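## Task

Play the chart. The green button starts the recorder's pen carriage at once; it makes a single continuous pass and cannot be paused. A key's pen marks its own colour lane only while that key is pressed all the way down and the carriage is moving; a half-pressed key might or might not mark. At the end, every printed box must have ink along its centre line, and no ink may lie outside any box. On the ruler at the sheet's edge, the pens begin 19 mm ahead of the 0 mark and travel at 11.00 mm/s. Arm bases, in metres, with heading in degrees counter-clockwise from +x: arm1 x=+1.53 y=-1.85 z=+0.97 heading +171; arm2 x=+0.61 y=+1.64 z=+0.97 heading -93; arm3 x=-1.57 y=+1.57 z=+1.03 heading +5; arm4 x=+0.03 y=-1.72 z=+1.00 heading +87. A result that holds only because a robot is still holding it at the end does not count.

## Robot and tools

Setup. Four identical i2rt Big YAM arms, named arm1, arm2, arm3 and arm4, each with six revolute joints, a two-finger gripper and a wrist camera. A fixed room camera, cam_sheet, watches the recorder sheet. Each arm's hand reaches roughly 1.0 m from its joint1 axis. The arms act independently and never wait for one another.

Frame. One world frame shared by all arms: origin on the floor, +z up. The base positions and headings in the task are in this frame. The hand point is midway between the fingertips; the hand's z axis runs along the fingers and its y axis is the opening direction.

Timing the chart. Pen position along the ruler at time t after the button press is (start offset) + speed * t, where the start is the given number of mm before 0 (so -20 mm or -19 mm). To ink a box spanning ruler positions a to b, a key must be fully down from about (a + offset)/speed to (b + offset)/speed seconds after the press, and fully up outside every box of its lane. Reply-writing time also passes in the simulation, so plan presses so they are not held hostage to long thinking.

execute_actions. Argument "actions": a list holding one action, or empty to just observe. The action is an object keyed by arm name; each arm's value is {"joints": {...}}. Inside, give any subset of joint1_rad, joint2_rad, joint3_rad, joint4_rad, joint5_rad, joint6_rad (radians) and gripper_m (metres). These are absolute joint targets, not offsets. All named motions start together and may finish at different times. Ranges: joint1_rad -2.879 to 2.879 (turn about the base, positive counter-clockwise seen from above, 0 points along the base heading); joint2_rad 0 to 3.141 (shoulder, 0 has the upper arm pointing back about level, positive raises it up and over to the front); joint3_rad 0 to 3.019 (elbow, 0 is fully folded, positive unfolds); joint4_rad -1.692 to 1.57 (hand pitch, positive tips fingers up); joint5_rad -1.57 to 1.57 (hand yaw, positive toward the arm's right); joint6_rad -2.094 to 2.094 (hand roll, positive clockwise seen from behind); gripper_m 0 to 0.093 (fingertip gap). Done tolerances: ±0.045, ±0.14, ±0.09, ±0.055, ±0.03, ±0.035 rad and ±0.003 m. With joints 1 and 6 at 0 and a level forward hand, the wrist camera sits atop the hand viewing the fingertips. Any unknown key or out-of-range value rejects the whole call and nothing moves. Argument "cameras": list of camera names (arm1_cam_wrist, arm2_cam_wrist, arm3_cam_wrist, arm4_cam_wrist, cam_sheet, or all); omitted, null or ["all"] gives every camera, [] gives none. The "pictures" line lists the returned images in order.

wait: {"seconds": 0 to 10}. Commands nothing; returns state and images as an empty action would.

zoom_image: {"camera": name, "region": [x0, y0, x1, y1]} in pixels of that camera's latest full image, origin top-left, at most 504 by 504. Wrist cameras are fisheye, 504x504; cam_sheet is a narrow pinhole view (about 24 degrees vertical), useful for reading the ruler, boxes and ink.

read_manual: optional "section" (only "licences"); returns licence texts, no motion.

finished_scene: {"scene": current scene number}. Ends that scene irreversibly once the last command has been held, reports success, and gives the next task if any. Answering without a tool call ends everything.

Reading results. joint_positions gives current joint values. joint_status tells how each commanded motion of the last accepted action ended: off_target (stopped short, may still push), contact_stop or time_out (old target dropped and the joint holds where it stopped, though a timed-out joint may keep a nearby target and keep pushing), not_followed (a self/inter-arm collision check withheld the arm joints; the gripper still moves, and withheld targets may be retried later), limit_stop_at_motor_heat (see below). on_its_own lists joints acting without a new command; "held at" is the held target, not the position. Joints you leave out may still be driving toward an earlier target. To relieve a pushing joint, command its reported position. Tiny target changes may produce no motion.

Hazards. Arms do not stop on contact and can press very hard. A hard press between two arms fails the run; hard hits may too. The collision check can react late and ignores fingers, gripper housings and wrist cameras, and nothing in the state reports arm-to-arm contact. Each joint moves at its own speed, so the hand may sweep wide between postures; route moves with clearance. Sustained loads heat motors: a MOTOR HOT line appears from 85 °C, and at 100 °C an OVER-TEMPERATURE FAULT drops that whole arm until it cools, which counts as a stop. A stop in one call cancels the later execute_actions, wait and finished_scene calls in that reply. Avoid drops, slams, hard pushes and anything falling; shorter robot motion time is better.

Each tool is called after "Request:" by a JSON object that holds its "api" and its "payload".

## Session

Request:
{"api": "execute_actions", "payload": {"actions": []}}

Scene clock: 0.00 s.
arm1.joint_positions: joint1_rad=+0.442 joint2_rad=+0.269 joint3_rad=+1.543 joint4_rad=-1.350 joint5_rad=-0.150 joint6_rad=-0.394 gripper_m=+0.094
arm1.joint_status: not commanded
arm1.hand: x=+1.4922 y=-1.8787 z=+1.6177 quat_wxyz=(+0.019, +0.679, +0.290, -0.674) (m; scene frame)
arm2.joint_positions: joint1_rad=+0.330 joint2_rad=+0.496 joint3_rad=+1.431 joint4_rad=-1.460 joint5_rad=-0.046 joint6_rad=+0.131 gripper_m=+0.094
arm2.joint_status: not commanded
arm2.hand: x=+0.6607 y=+1.4937 z=+1.5272 quat_wxyz=(-0.426, -0.557, -0.663, +0.262) (m; scene frame)
arm3.joint_positions: joint1_rad=+0.558 joint2_rad=+0.625 joint3_rad=+1.559 joint4_rad=-1.606 joint5_rad=+0.120 joint6_rad=-0.537 gripper_m=+0.095
arm3.joint_status: not commanded
arm3.hand: x=-1.4171 y=+1.6586 z=+1.5952 quat_wxyz=(-0.436, +0.482, -0.759, +0.034) (m; scene frame)
arm4.joint_positions: joint1_rad=+0.039 joint2_rad=+0.266 joint3_rad=+1.517 joint4_rad=-1.317 joint5_rad=+0.129 joint6_rad=-0.663 gripper_m=+0.095
arm4.joint_status: not commanded
arm4.hand: x=+0.0607 y=-1.6776 z=+1.6406 quat_wxyz=(-0.631, +0.635, -0.370, -0.249) (m; scene frame)
pictures: arm1_cam_wrist, arm2_cam_wrist, arm3_cam_wrist, arm4_cam_wrist, cam_sheet
Images, in order (width x height): arm1_cam_wrist 504x504, arm2_cam_wrist 504x504, arm3_cam_wrist 504x504, arm4_cam_wrist 504x504, cam_sheet 504x504.

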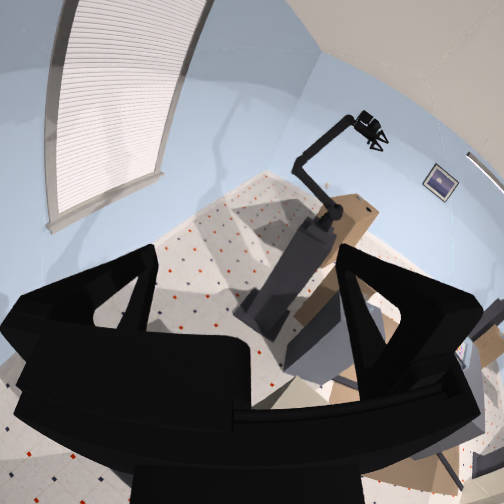

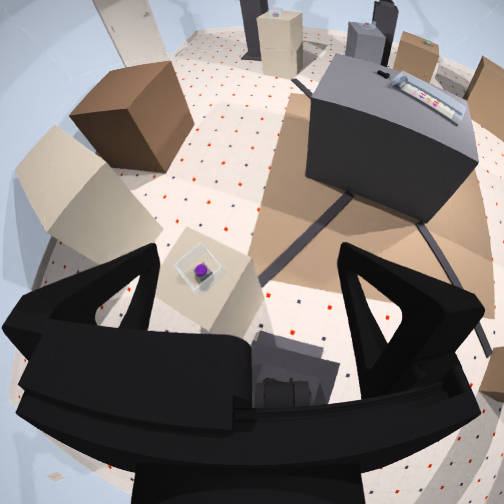

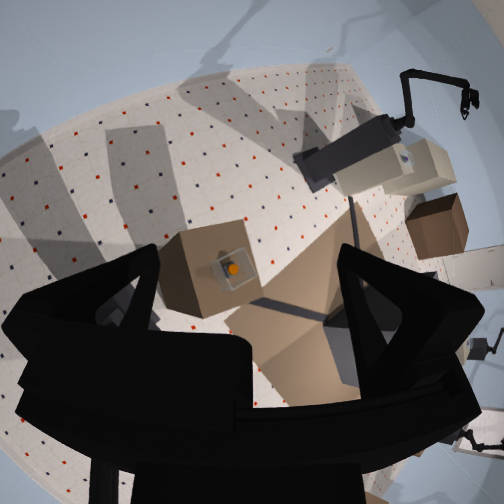

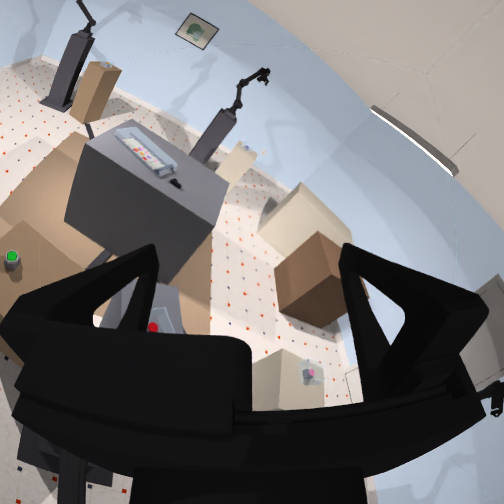

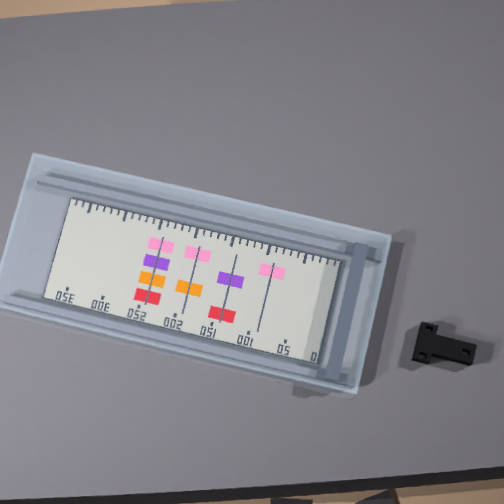

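Request:
{"api": "zoom_image", "payload": {"camera": "cam_sheet", "region": [200, 220, 380, 390]}}

Request:
{"api": "zoom_image", "payload": {"camera": "cam_sheet", "region": [100, 190, 270, 350]}}

Request:
{"api": "zoom_image", "payload": {"camera": "arm4_cam_wrist", "region": [0, 200, 200, 400]}}

Request:
{"api": "zoom_image", "payload": {"camera": "arm4_cam_wrist", "region": [240, 320, 360, 420]}}

Request:
{"api": "zoom_image", "payload": {"camera": "arm2_cam_wrist", "region": [140, 210, 280, 330]}}

Request:
{"api": "zoom_image", "payload": {"camera": "arm3_cam_wrist", "region": [160, 210, 300, 330]}}

Request:
{"api": "zoom_image", "payload": {"camera": "arm2_cam_wrist", "region": [220, 0, 504, 140]}}

Region (200, 220, 380, 390) of cam_sheet's 504x504 image, scaled by 2.800, with more detail than that image has.

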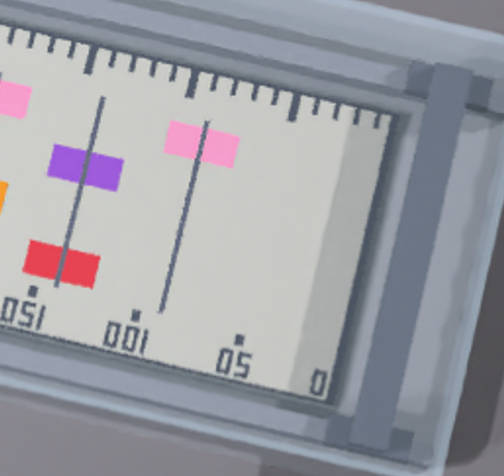

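Region (100, 190, 270, 350) of cam_sheet's 504x504 image, scaled by 2.965, with more detail than that image has; it fills the top 474 rows of this view, and the rest is white.

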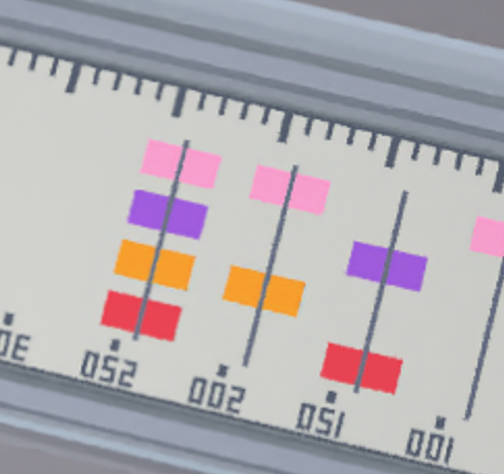

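Region (0, 200, 200, 400) of arm4_cam_wrist's 504x504 image, scaled by 2.520, with more detail than that image has.

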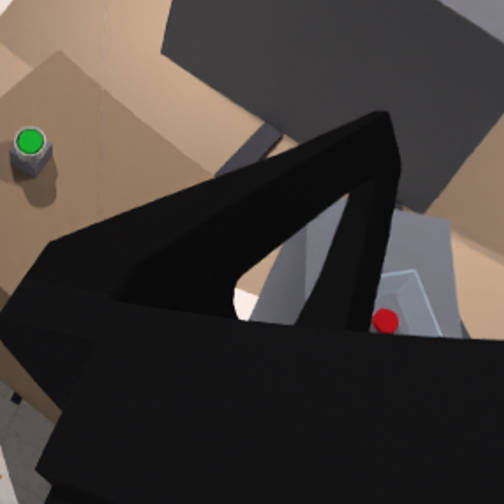

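Region (240, 320, 360, 420) of arm4_cam_wrist's 504x504 image, scaled by 4.200, with more detail than that image has.

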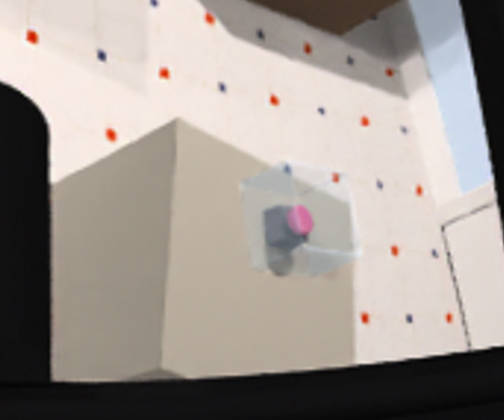

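Region (140, 210, 280, 330) of arm2_cam_wrist's 504x504 image, scaled by 3.600, with more detail than that image has; it fills the top 432 rows of this view, and the rest is white.

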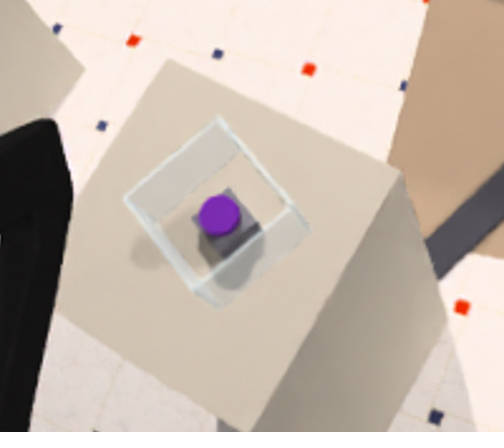

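Region (160, 210, 300, 330) of arm3_cam_wrist's 504x504 image, scaled by 3.600, with more detail than that image has; it fills the top 432 rows of this view, and the rest is white.

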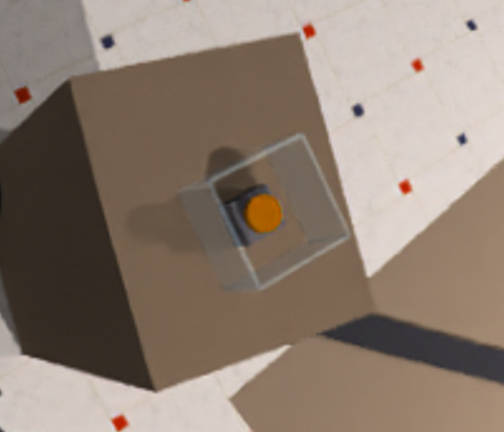

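Region (220, 0, 504, 140) of arm2_cam_wrist's 504x504 image, scaled by 1.775, with more detail than that image has; it fills the top 248 rows of this view, and the rest is white.

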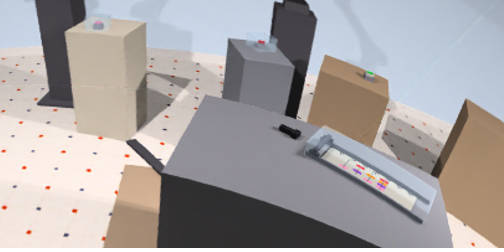

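Request:
{"api": "zoom_image", "payload": {"camera": "arm4_cam_wrist", "region": [210, 120, 290, 190]}}

Request:
{"api": "zoom_image", "payload": {"camera": "arm4_cam_wrist", "region": [60, 40, 140, 110]}}

Request:
{"api": "zoom_image", "payload": {"camera": "arm3_cam_wrist", "region": [370, 125, 450, 195]}}

Request:
{"api": "zoom_image", "payload": {"camera": "arm2_cam_wrist", "region": [170, 235, 230, 300]}}

Request:
{"api": "zoom_image", "payload": {"camera": "arm3_cam_wrist", "region": [200, 240, 265, 300]}}

Request:
{"api": "zoom_image", "payload": {"camera": "arm4_cam_wrist", "region": [0, 230, 60, 290]}}

Request:
{"api": "zoom_image", "payload": {"camera": "arm4_cam_wrist", "region": [125, 280, 195, 345]}}

Request:
{"api": "zoom_image", "payload": {"camera": "arm1_cam_wrist", "region": [280, 150, 420, 290]}}

Region (210, 120, 290, 190) of arm4_cam_wrist's 504x504 image, scaled by 6.300, with more detail than that image has; it fills the top 441 rows of this view, and the rest is white.

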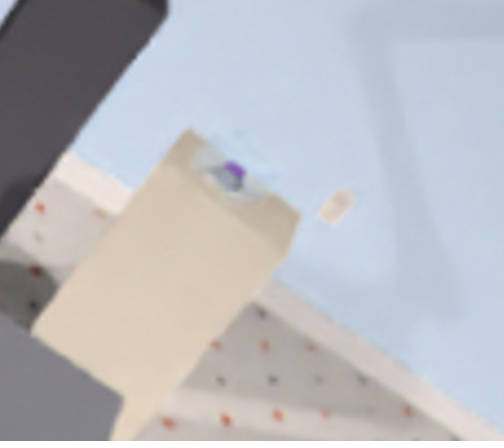

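Region (60, 40, 140, 110) of arm4_cam_wrist's 504x504 image, scaled by 6.300, with more detail than that image has; it fills the top 441 rows of this view, and the rest is white.

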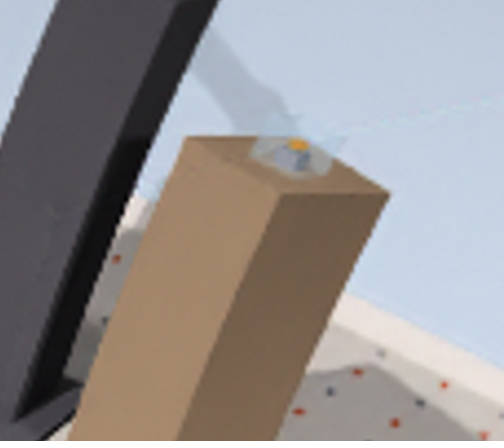

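Region (370, 125, 450, 195) of arm3_cam_wrist's 504x504 image, scaled by 6.300, with more detail than that image has; it fills the top 441 rows of this view, and the rest is white.

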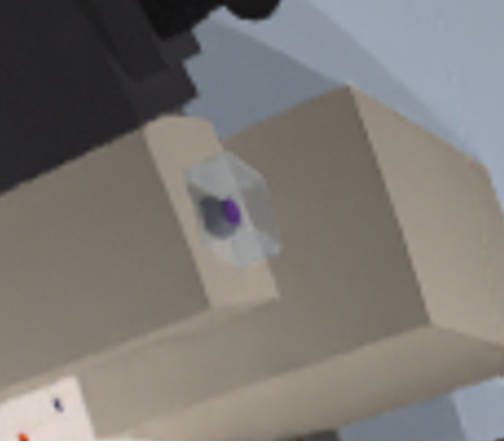

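Region (170, 235, 230, 300) of arm2_cam_wrist's 504x504 image, scaled by 7.754, with more detail than that image has; it fills the left 465 columns of this view, and the rest is white.

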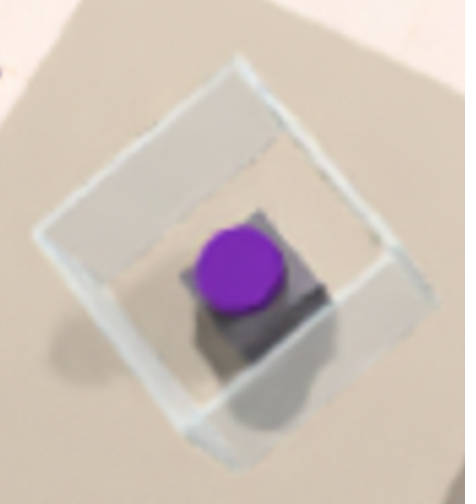

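Region (200, 240, 265, 300) of arm3_cam_wrist's 504x504 image, scaled by 7.754, with more detail than that image has; it fills the top 465 rows of this view, and the rest is white.

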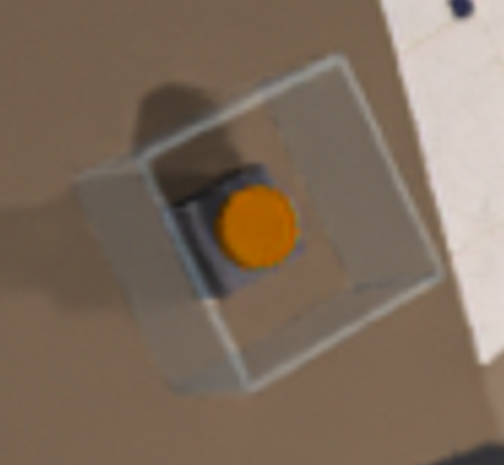

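Region (0, 230, 60, 290) of arm4_cam_wrist's 504x504 image, scaled by 8.400, with more detail than that image has.

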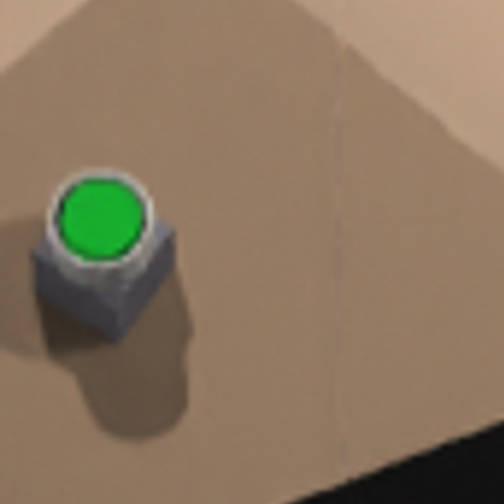

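Region (125, 280, 195, 345) of arm4_cam_wrist's 504x504 image, scaled by 7.200, with more detail than that image has; it fills the top 468 rows of this view, and the rest is white.

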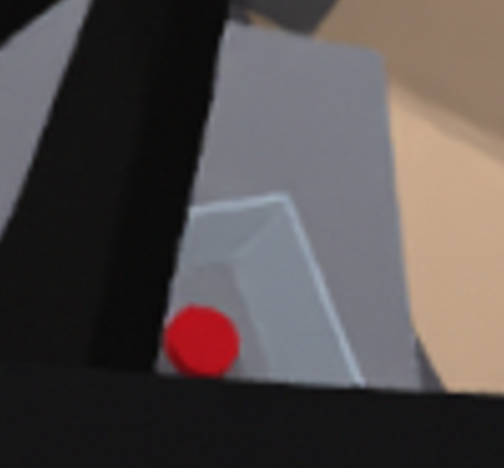

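Region (280, 150, 420, 290) of arm1_cam_wrist's 504x504 image, scaled by 3.600, with more detail than that image has.

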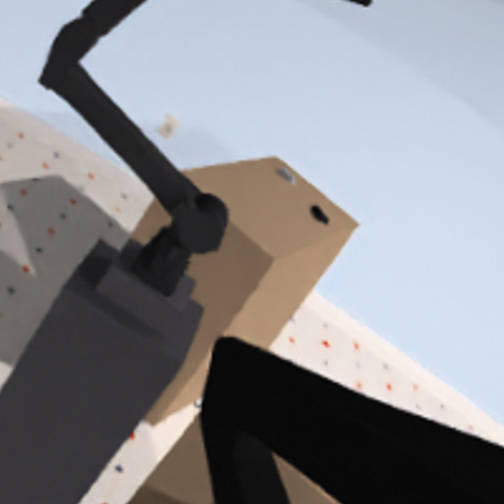

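Request:
{"api": "execute_actions", "payload": {"actions": [{"arm1":{"joints":{"joint1_rad":-0.859,"joint2_rad":2.11,"joint3_rad":1.58,"joint4_rad":-0.83,"joint5_rad":0,"joint6_rad":0,"gripper_m":0.05}},"arm2":{"joints":{"joint1_rad":0.909,"joint2_rad":1.96,"joint3_rad":1.19,"joint4_rad":-0.575,"joint5_rad":0,"joint6_rad":0,"gripper_m":0.05}},"arm3":{"joints":{"joint1_rad":-0.223,"joint2_rad":2.08,"joint3_rad":1.18,"joint4_rad":-0.445,"joint5_rad":0,"joint6_rad":0,"gripper_m":0.05}},"arm4":{"joints":{"joint1_rad":-0.463,"joint2_rad":1.99,"joint3_rad":1.23,"joint4_rad":-0.59,"joint5_rad":0,"joint6_rad":0,"gripper_m":0.05}}}], "cameras": ["arm1_cam_wrist","arm2_cam_wrist","arm3_cam_wrist","arm4_cam_wrist"]}}

Scene clock: 21.50 s.
arm1.joint_positions: joint1_rad=-0.858 joint2_rad=+2.094 joint3_rad=+1.582 joint4_rad=-0.836 joint5_rad=-0.001 joint6_rad=-0.007 gripper_m=+0.050
arm1.joint_status: all done
arm1.hand: x=+1.1810 y=-1.2872 z=+0.9657 quat_wxyz=(-0.058, +0.870, -0.481, -0.089) (m; scene frame)
arm2.joint_positions: joint1_rad=+0.911 joint2_rad=+1.967 joint3_rad=+1.179 joint4_rad=-0.586 joint5_rad=-0.001 joint6_rad=+0.016 gripper_m=+0.050
arm2.joint_status: all done
arm2.hand: x=+1.0180 y=+1.2828 z=+0.9125 quat_wxyz=(-0.090, -0.357, -0.929, +0.037) (m; scene frame)
arm3.joint_positions: joint1_rad=-0.231 joint2_rad=+2.096 joint3_rad=+1.170 joint4_rad=-0.460 joint5_rad=+0.000 joint6_rad=-0.012 gripper_m=+0.050
arm3.joint_status: all done
arm3.hand: x=-1.0251 y=+1.4882 z=+0.9136 quat_wxyz=(-0.094, -0.064, -0.993, +0.011) (m; scene frame)
arm4.joint_positions: joint1_rad=-0.459 joint2_rad=+2.006 joint3_rad=+1.221 joint4_rad=-0.605 joint5_rad=+0.000 joint6_rad=-0.010 gripper_m=+0.050
arm4.joint_status: all done
arm4.hand: x=+0.3089 y=-1.2413 z=+0.9244 quat_wxyz=(-0.071, +0.504, -0.860, -0.041) (m; scene frame)
pictures: arm1_cam_wrist, arm2_cam_wrist, arm3_cam_wrist, arm4_cam_wrist
Images, in order (width x height): arm1_cam_wrist 504x504, arm2_cam_wrist 504x504, arm3_cam_wrist 504x504, arm4_cam_wrist 504x504.

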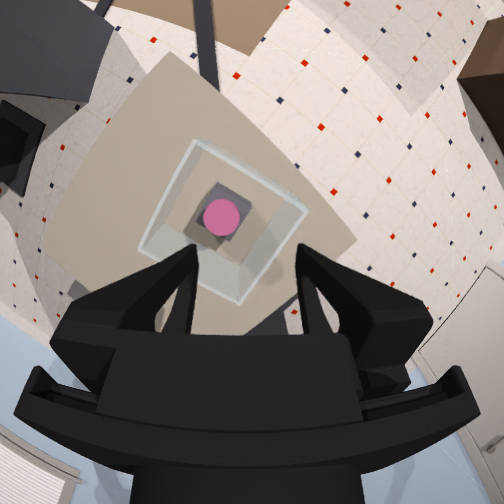

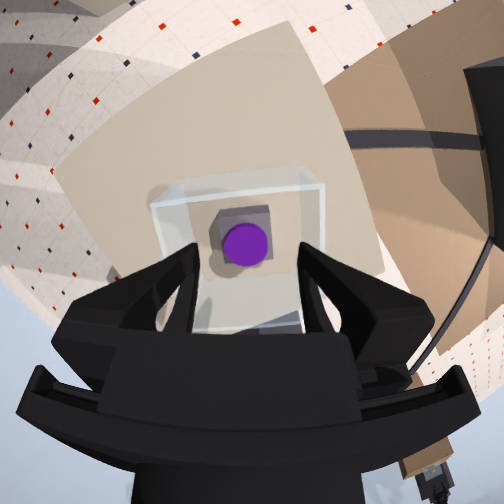

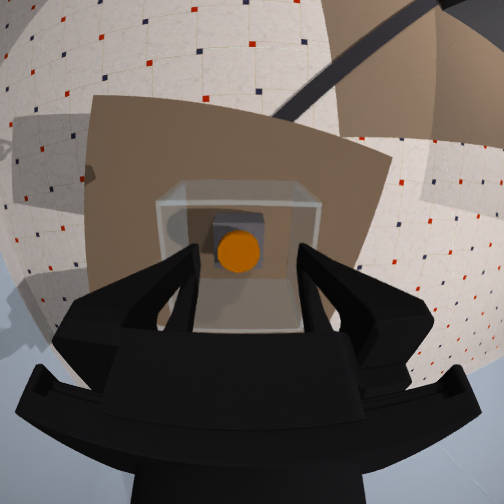

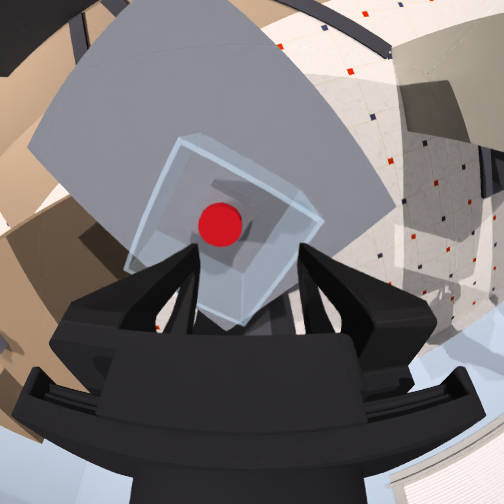

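Request:
{"api": "zoom_image", "payload": {"camera": "arm1_cam_wrist", "region": [180, 170, 320, 270]}}

Request:
{"api": "zoom_image", "payload": {"camera": "arm2_cam_wrist", "region": [180, 190, 320, 290]}}

Request:
{"api": "zoom_image", "payload": {"camera": "arm3_cam_wrist", "region": [180, 190, 320, 290]}}

Request:
{"api": "zoom_image", "payload": {"camera": "arm4_cam_wrist", "region": [180, 170, 320, 270]}}

Region (180, 170, 320, 270) of arm1_cam_wrist's 504x504 image, scaled by 3.600, with more detail than that image has; it fills the top 360 rows of this view, and the rest is white.

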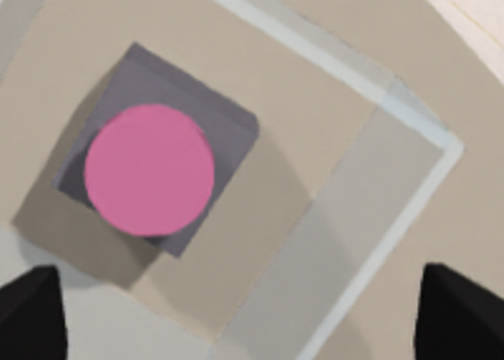

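Region (180, 190, 320, 290) of arm2_cam_wrist's 504x504 image, scaled by 3.600, with more detail than that image has; it fills the top 360 rows of this view, and the rest is white.

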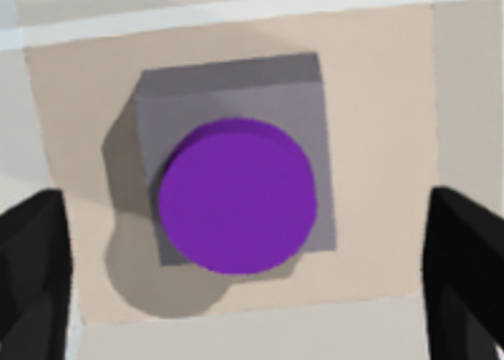

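Region (180, 190, 320, 290) of arm3_cam_wrist's 504x504 image, scaled by 3.600, with more detail than that image has; it fills the top 360 rows of this view, and the rest is white.

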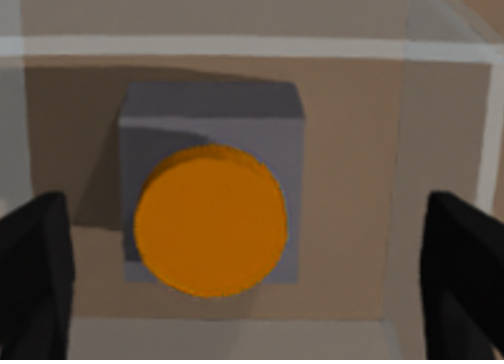

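Region (180, 170, 320, 270) of arm4_cam_wrist's 504x504 image, scaled by 3.600, with more detail than that image has; it fills the top 360 rows of this view, and the rest is white.

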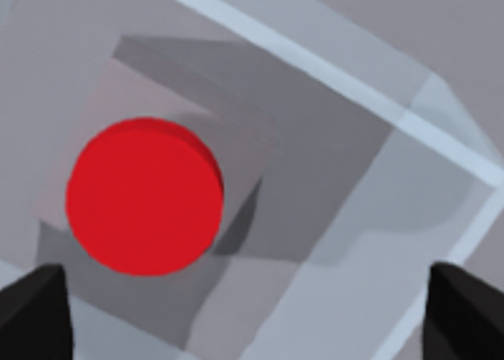

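Request:
{"api": "execute_actions", "payload": {"actions": [{"arm1":{"joints":{"joint1_rad":-0.808,"joint2_rad":2.42,"joint4_rad":-0.71,"joint6_rad":0.6,"gripper_m":0.0}},"arm2":{"joints":{"joint2_rad":2.24,"joint4_rad":-0.55,"joint6_rad":-0.11,"gripper_m":0.0}},"arm3":{"joints":{"joint2_rad":2.375,"joint4_rad":-0.395,"joint5_rad":-0.035,"gripper_m":0.0}},"arm4":{"joints":{"joint1_rad":-0.405,"joint2_rad":2.29,"joint4_rad":-0.475,"joint6_rad":0.6,"gripper_m":0.0}}}]}}

Scene clock: 31.27 s.
arm1.joint_positions: joint1_rad=-0.804 joint2_rad=+2.368 joint3_rad=+1.595 joint4_rad=-0.713 joint5_rad=-0.002 joint6_rad=+0.591 gripper_m=+0.001
arm1.joint_status: all done
arm1.hand: x=+1.1663 y=-1.3256 z=+0.8029 quat_wxyz=(-0.013, +0.712, -0.701, -0.035) (m; scene frame)
arm2.joint_positions: joint1_rad=+0.911 joint2_rad=+2.186 joint3_rad=+1.203 joint4_rad=-0.550 joint5_rad=-0.001 joint6_rad=-0.093 gripper_m=+0.000
arm2.joint_status: all done
arm2.hand: x=+0.9938 y=+1.3028 z=+0.8077 quat_wxyz=(-0.015, -0.307, -0.951, +0.010) (m; scene frame)
arm3.joint_positions: joint1_rad=-0.231 joint2_rad=+2.325 joint3_rad=+1.192 joint4_rad=-0.396 joint5_rad=-0.033 joint6_rad=-0.011 gripper_m=+0.001
arm3.joint_status: all done
arm3.hand: x=-1.0660 y=+1.4990 z=+0.8045 quat_wxyz=(-0.025, -0.064, -0.998, -0.011) (m; scene frame)
arm4.joint_positions: joint1_rad=-0.404 joint2_rad=+2.240 joint3_rad=+1.239 joint4_rad=-0.478 joint5_rad=+0.003 joint6_rad=+0.589 gripper_m=+0.001
arm4.joint_status: all done
arm4.hand: x=+0.2730 y=-1.2451 z=+0.8104 quat_wxyz=(-0.026, +0.255, -0.966, -0.028) (m; scene frame)
pictures: arm1_cam_wrist, arm2_cam_wrist, arm3_cam_wrist, arm4_cam_wrist, cam_sheet
Images, in order (width x height): arm1_cam_wrist 504x504, arm2_cam_wrist 504x504, arm3_cam_wrist 504x504, arm4_cam_wrist 504x504, cam_sheet 504x504.

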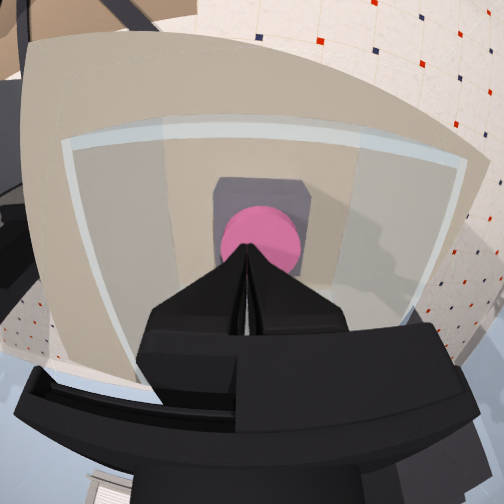

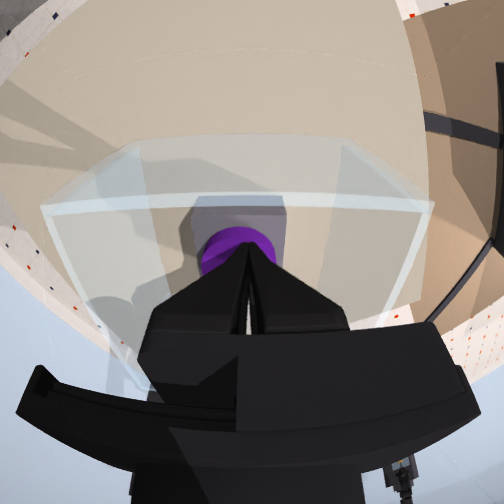

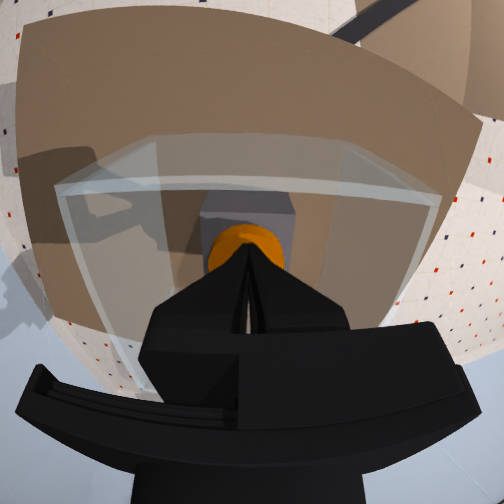

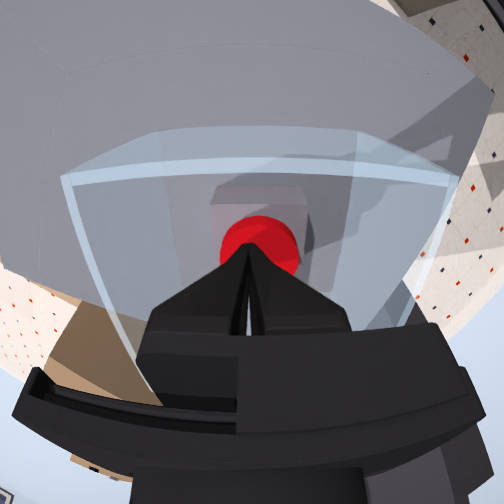

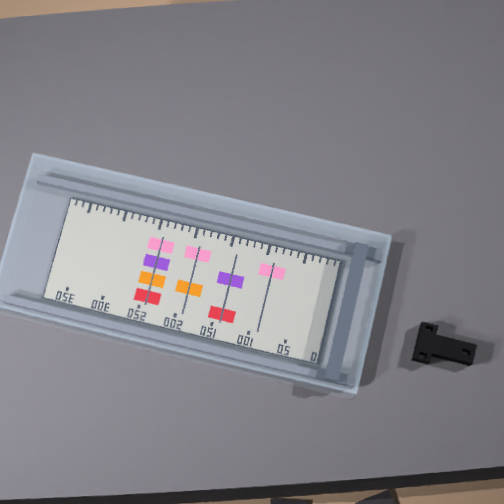

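Request:
{"api": "execute_actions", "payload": {"actions": [{"arm1":{"joints":{"joint2_rad":2.31,"joint4_rad":-0.73,"joint5_rad":0.028}},"arm2":{"joints":{"joint2_rad":2.115,"joint4_rad":-0.595,"joint5_rad":-0.028}},"arm3":{"joints":{"joint2_rad":2.265,"joint4_rad":-0.438}},"arm4":{"joints":{"joint2_rad":2.04}}}], "cameras": []}}

Request:
{"api": "execute_actions", "payload": {"actions": [{"arm1":{"joints":{"joint2_rad":2.43}},"arm2":{"joints":{"joint2_rad":2.245}},"arm3":{"joints":{"joint2_rad":2.385}},"arm4":{"joints":{"joint1_rad":0.694,"joint2_rad":2.30,"joint3_rad":1.78,"joint4_rad":-0.86,"joint6_rad":0.0,"gripper_m":0.05}}}], "cameras": ["arm1_cam_wrist","arm2_cam_wrist","arm3_cam_wrist","arm4_cam_wrist"]}}

Scene clock: 36.33 s.
arm1.joint_positions: joint1_rad=-0.804 joint2_rad=+2.309 joint3_rad=+1.589 joint4_rad=-0.718 joint5_rad=+0.023 joint6_rad=+0.592 gripper_m=+0.001
arm1.joint_status: all done
arm1.hand: x=+1.1623 y=-1.3130 z=+0.8374 quat_wxyz=(-0.029, +0.711, -0.701, -0.057) (m; scene frame)
arm2.joint_positions: joint1_rad=+0.910 joint2_rad=+2.138 joint3_rad=+1.190 joint4_rad=-0.587 joint5_rad=-0.023 joint6_rad=-0.094 gripper_m=+0.000
arm2.joint_status: all done
arm2.hand: x=+0.9945 y=+1.3073 z=+0.8286 quat_wxyz=(-0.018, -0.307, -0.951, +0.000) (m; scene frame)
arm3.joint_positions: joint1_rad=-0.231 joint2_rad=+2.276 joint3_rad=+1.180 joint4_rad=-0.428 joint5_rad=-0.033 joint6_rad=-0.011 gripper_m=+0.001
arm3.joint_status: all done
arm3.hand: x=-1.0638 y=+1.4988 z=+0.8255 quat_wxyz=(-0.027, -0.064, -0.998, -0.010) (m; scene frame)
arm4.joint_positions: joint1_rad=-0.404 joint2_rad=+2.036 joint3_rad=+1.222 joint4_rad=-0.478 joint5_rad=+0.003 joint6_rad=+0.591 gripper_m=+0.001
arm4.joint_status: all done
arm4.hand: x=+0.2933 y=-1.2050 z=+0.9149 quat_wxyz=(-0.087, +0.252, -0.959, -0.098) (m; scene frame)
pictures: none
No camera images: the call's "cameras" was empty. Leave "cameras" out to get every camera's image.

Scene clock: 38.27 s.
arm1.joint_positions: joint1_rad=-0.804 joint2_rad=+2.367 joint3_rad=+1.592 joint4_rad=-0.719 joint5_rad=+0.024 joint6_rad=+0.593 gripper_m=+0.001
arm1.joint_status: all done
arm1.hand: x=+1.1715 y=-1.3254 z=+0.8028 quat_wxyz=(-0.024, +0.711, -0.702, -0.029) (m; scene frame)
arm2.joint_positions: joint1_rad=+0.910 joint2_rad=+2.186 joint3_rad=+1.199 joint4_rad=-0.590 joint5_rad=-0.025 joint6_rad=-0.094 gripper_m=+0.000
arm2.joint_status: all done
arm2.hand: x=+0.9875 y=+1.3136 z=+0.8072 quat_wxyz=(+0.000, -0.307, -0.952, -0.009) (m; scene frame)
arm3.joint_positions: joint1_rad=-0.231 joint2_rad=+2.324 joint3_rad=+1.187 joint4_rad=-0.428 joint5_rad=-0.033 joint6_rad=-0.011 gripper_m=+0.001
arm3.joint_status: all done
arm3.hand: x=-1.0768 y=+1.5005 z=+0.8037 quat_wxyz=(-0.006, -0.064, -0.998, -0.012) (m; scene frame)
arm4.joint_positions: joint1_rad=+0.691 joint2_rad=+2.300 joint3_rad=+1.768 joint4_rad=-0.847 joint5_rad=-0.002 joint6_rad=+0.010 gripper_m=+0.050
arm4.joint_status: all done
arm4.hand: x=-0.3809 y=-1.1583 z=+0.9280 quat_wxyz=(-0.035, +0.885, -0.456, -0.087) (m; scene frame)
pictures: arm1_cam_wrist, arm2_cam_wrist, arm3_cam_wrist, arm4_cam_wrist
Images, in order (width x height): arm1_cam_wrist 504x504, arm2_cam_wrist 504x504, arm3_cam_wrist 504x504, arm4_cam_wrist 504x504.

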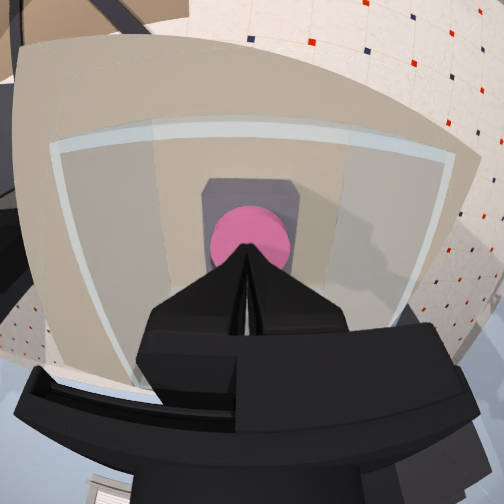

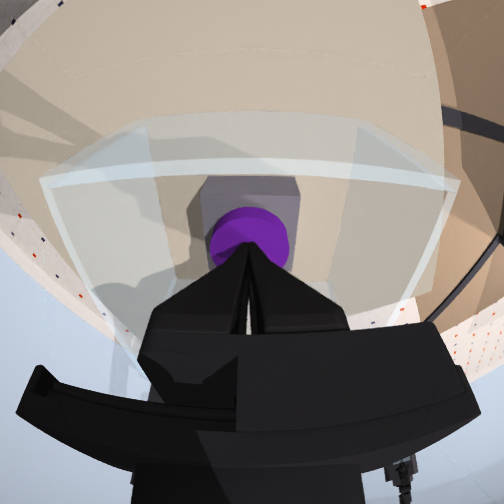

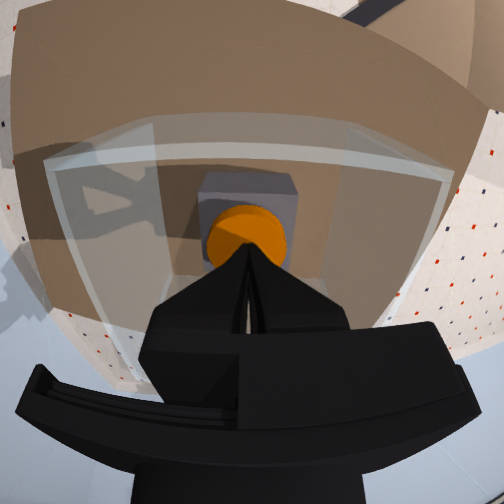

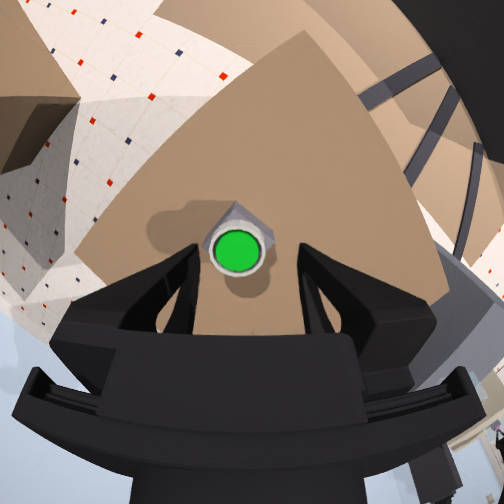

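Keys are centred. Now measure green.

Request:
{"api": "zoom_image", "payload": {"camera": "arm4_cam_wrist", "region": [180, 190, 320, 290]}}

Region (180, 190, 320, 290) of arm4_cam_wrist's 504x504 image, scaled by 3.600, with more detail than that image has; it fills the top 360 rows of this view, and the rest is white.

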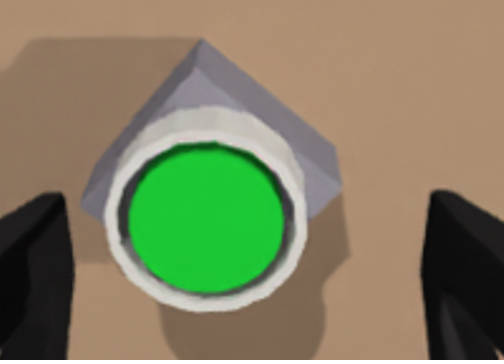

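Request:
{"api": "execute_actions", "payload": {"actions": [{"arm1":{"joints":{"joint2_rad":2.31}},"arm2":{"joints":{"joint2_rad":2.115}},"arm3":{"joints":{"joint2_rad":2.265}},"arm4":{"joints":{"joint2_rad":2.40,"joint3_rad":1.765,"joint4_rad":-0.897,"joint5_rad":-0.066,"gripper_m":0.0}}}], "cameras": ["arm4_cam_wrist","cam_sheet"]}}

Request:
{"api": "zoom_image", "payload": {"camera": "arm4_cam_wrist", "region": [180, 180, 320, 290]}}

Scene clock: 42.63 s.
arm1.joint_positions: joint1_rad=-0.804 joint2_rad=+2.309 joint3_rad=+1.589 joint4_rad=-0.720 joint5_rad=+0.024 joint6_rad=+0.593 gripper_m=+0.001
arm1.joint_status: all done
arm1.hand: x=+1.1625 y=-1.3133 z=+0.8376 quat_wxyz=(-0.029, +0.710, -0.701, -0.056) (m; scene frame)
arm2.joint_positions: joint1_rad=+0.910 joint2_rad=+2.138 joint3_rad=+1.190 joint4_rad=-0.590 joint5_rad=-0.025 joint6_rad=-0.094 gripper_m=+0.000
arm2.joint_status: all done
arm2.hand: x=+0.9941 y=+1.3081 z=+0.8286 quat_wxyz=(-0.017, -0.307, -0.952, -0.002) (m; scene frame)
arm3.joint_positions: joint1_rad=-0.231 joint2_rad=+2.275 joint3_rad=+1.179 joint4_rad=-0.430 joint5_rad=-0.033 joint6_rad=-0.011 gripper_m=+0.001
arm3.joint_status: all done
arm3.hand: x=-1.0649 y=+1.4990 z=+0.8258 quat_wxyz=(-0.025, -0.064, -0.998, -0.011) (m; scene frame)
arm4.joint_positions: joint1_rad=+0.691 joint2_rad=+2.422 joint3_rad=+1.756 joint4_rad=-0.888 joint5_rad=-0.063 joint6_rad=+0.009 gripper_m=+0.001
arm4.joint_status: all done
arm4.hand: x=-0.3637 y=-1.2019 z=+0.8434 quat_wxyz=(+0.032, +0.889, -0.457, -0.022) (m; scene frame)
pictures: arm4_cam_wrist, cam_sheet
Images, in order (width x height): arm4_cam_wrist 504x504, cam_sheet 504x504.

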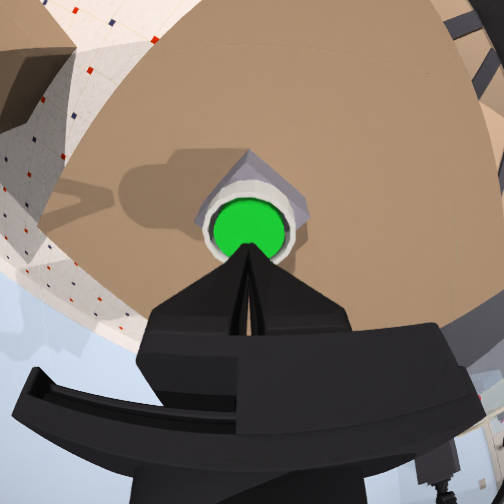

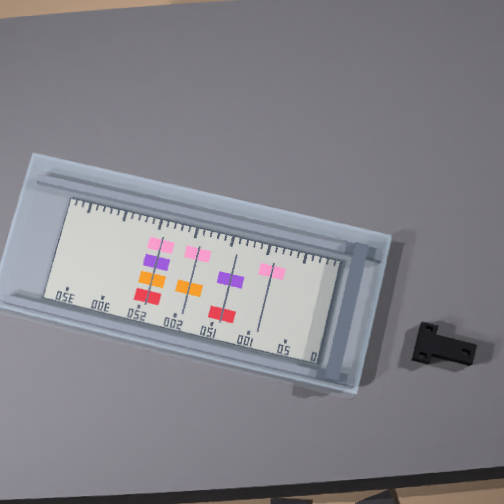

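Region (180, 180, 320, 290) of arm4_cam_wrist's 504x504 image, scaled by 3.600, with more detail than that image has; it fills the top 396 rows of this view, and the rest is white.

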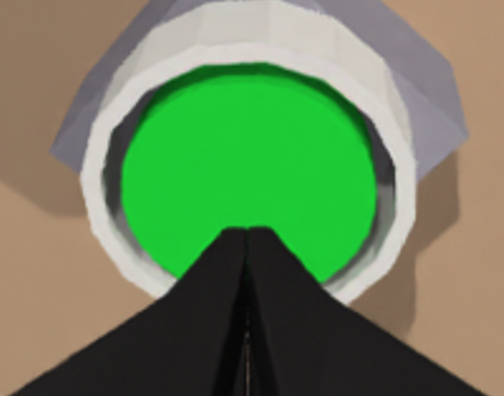

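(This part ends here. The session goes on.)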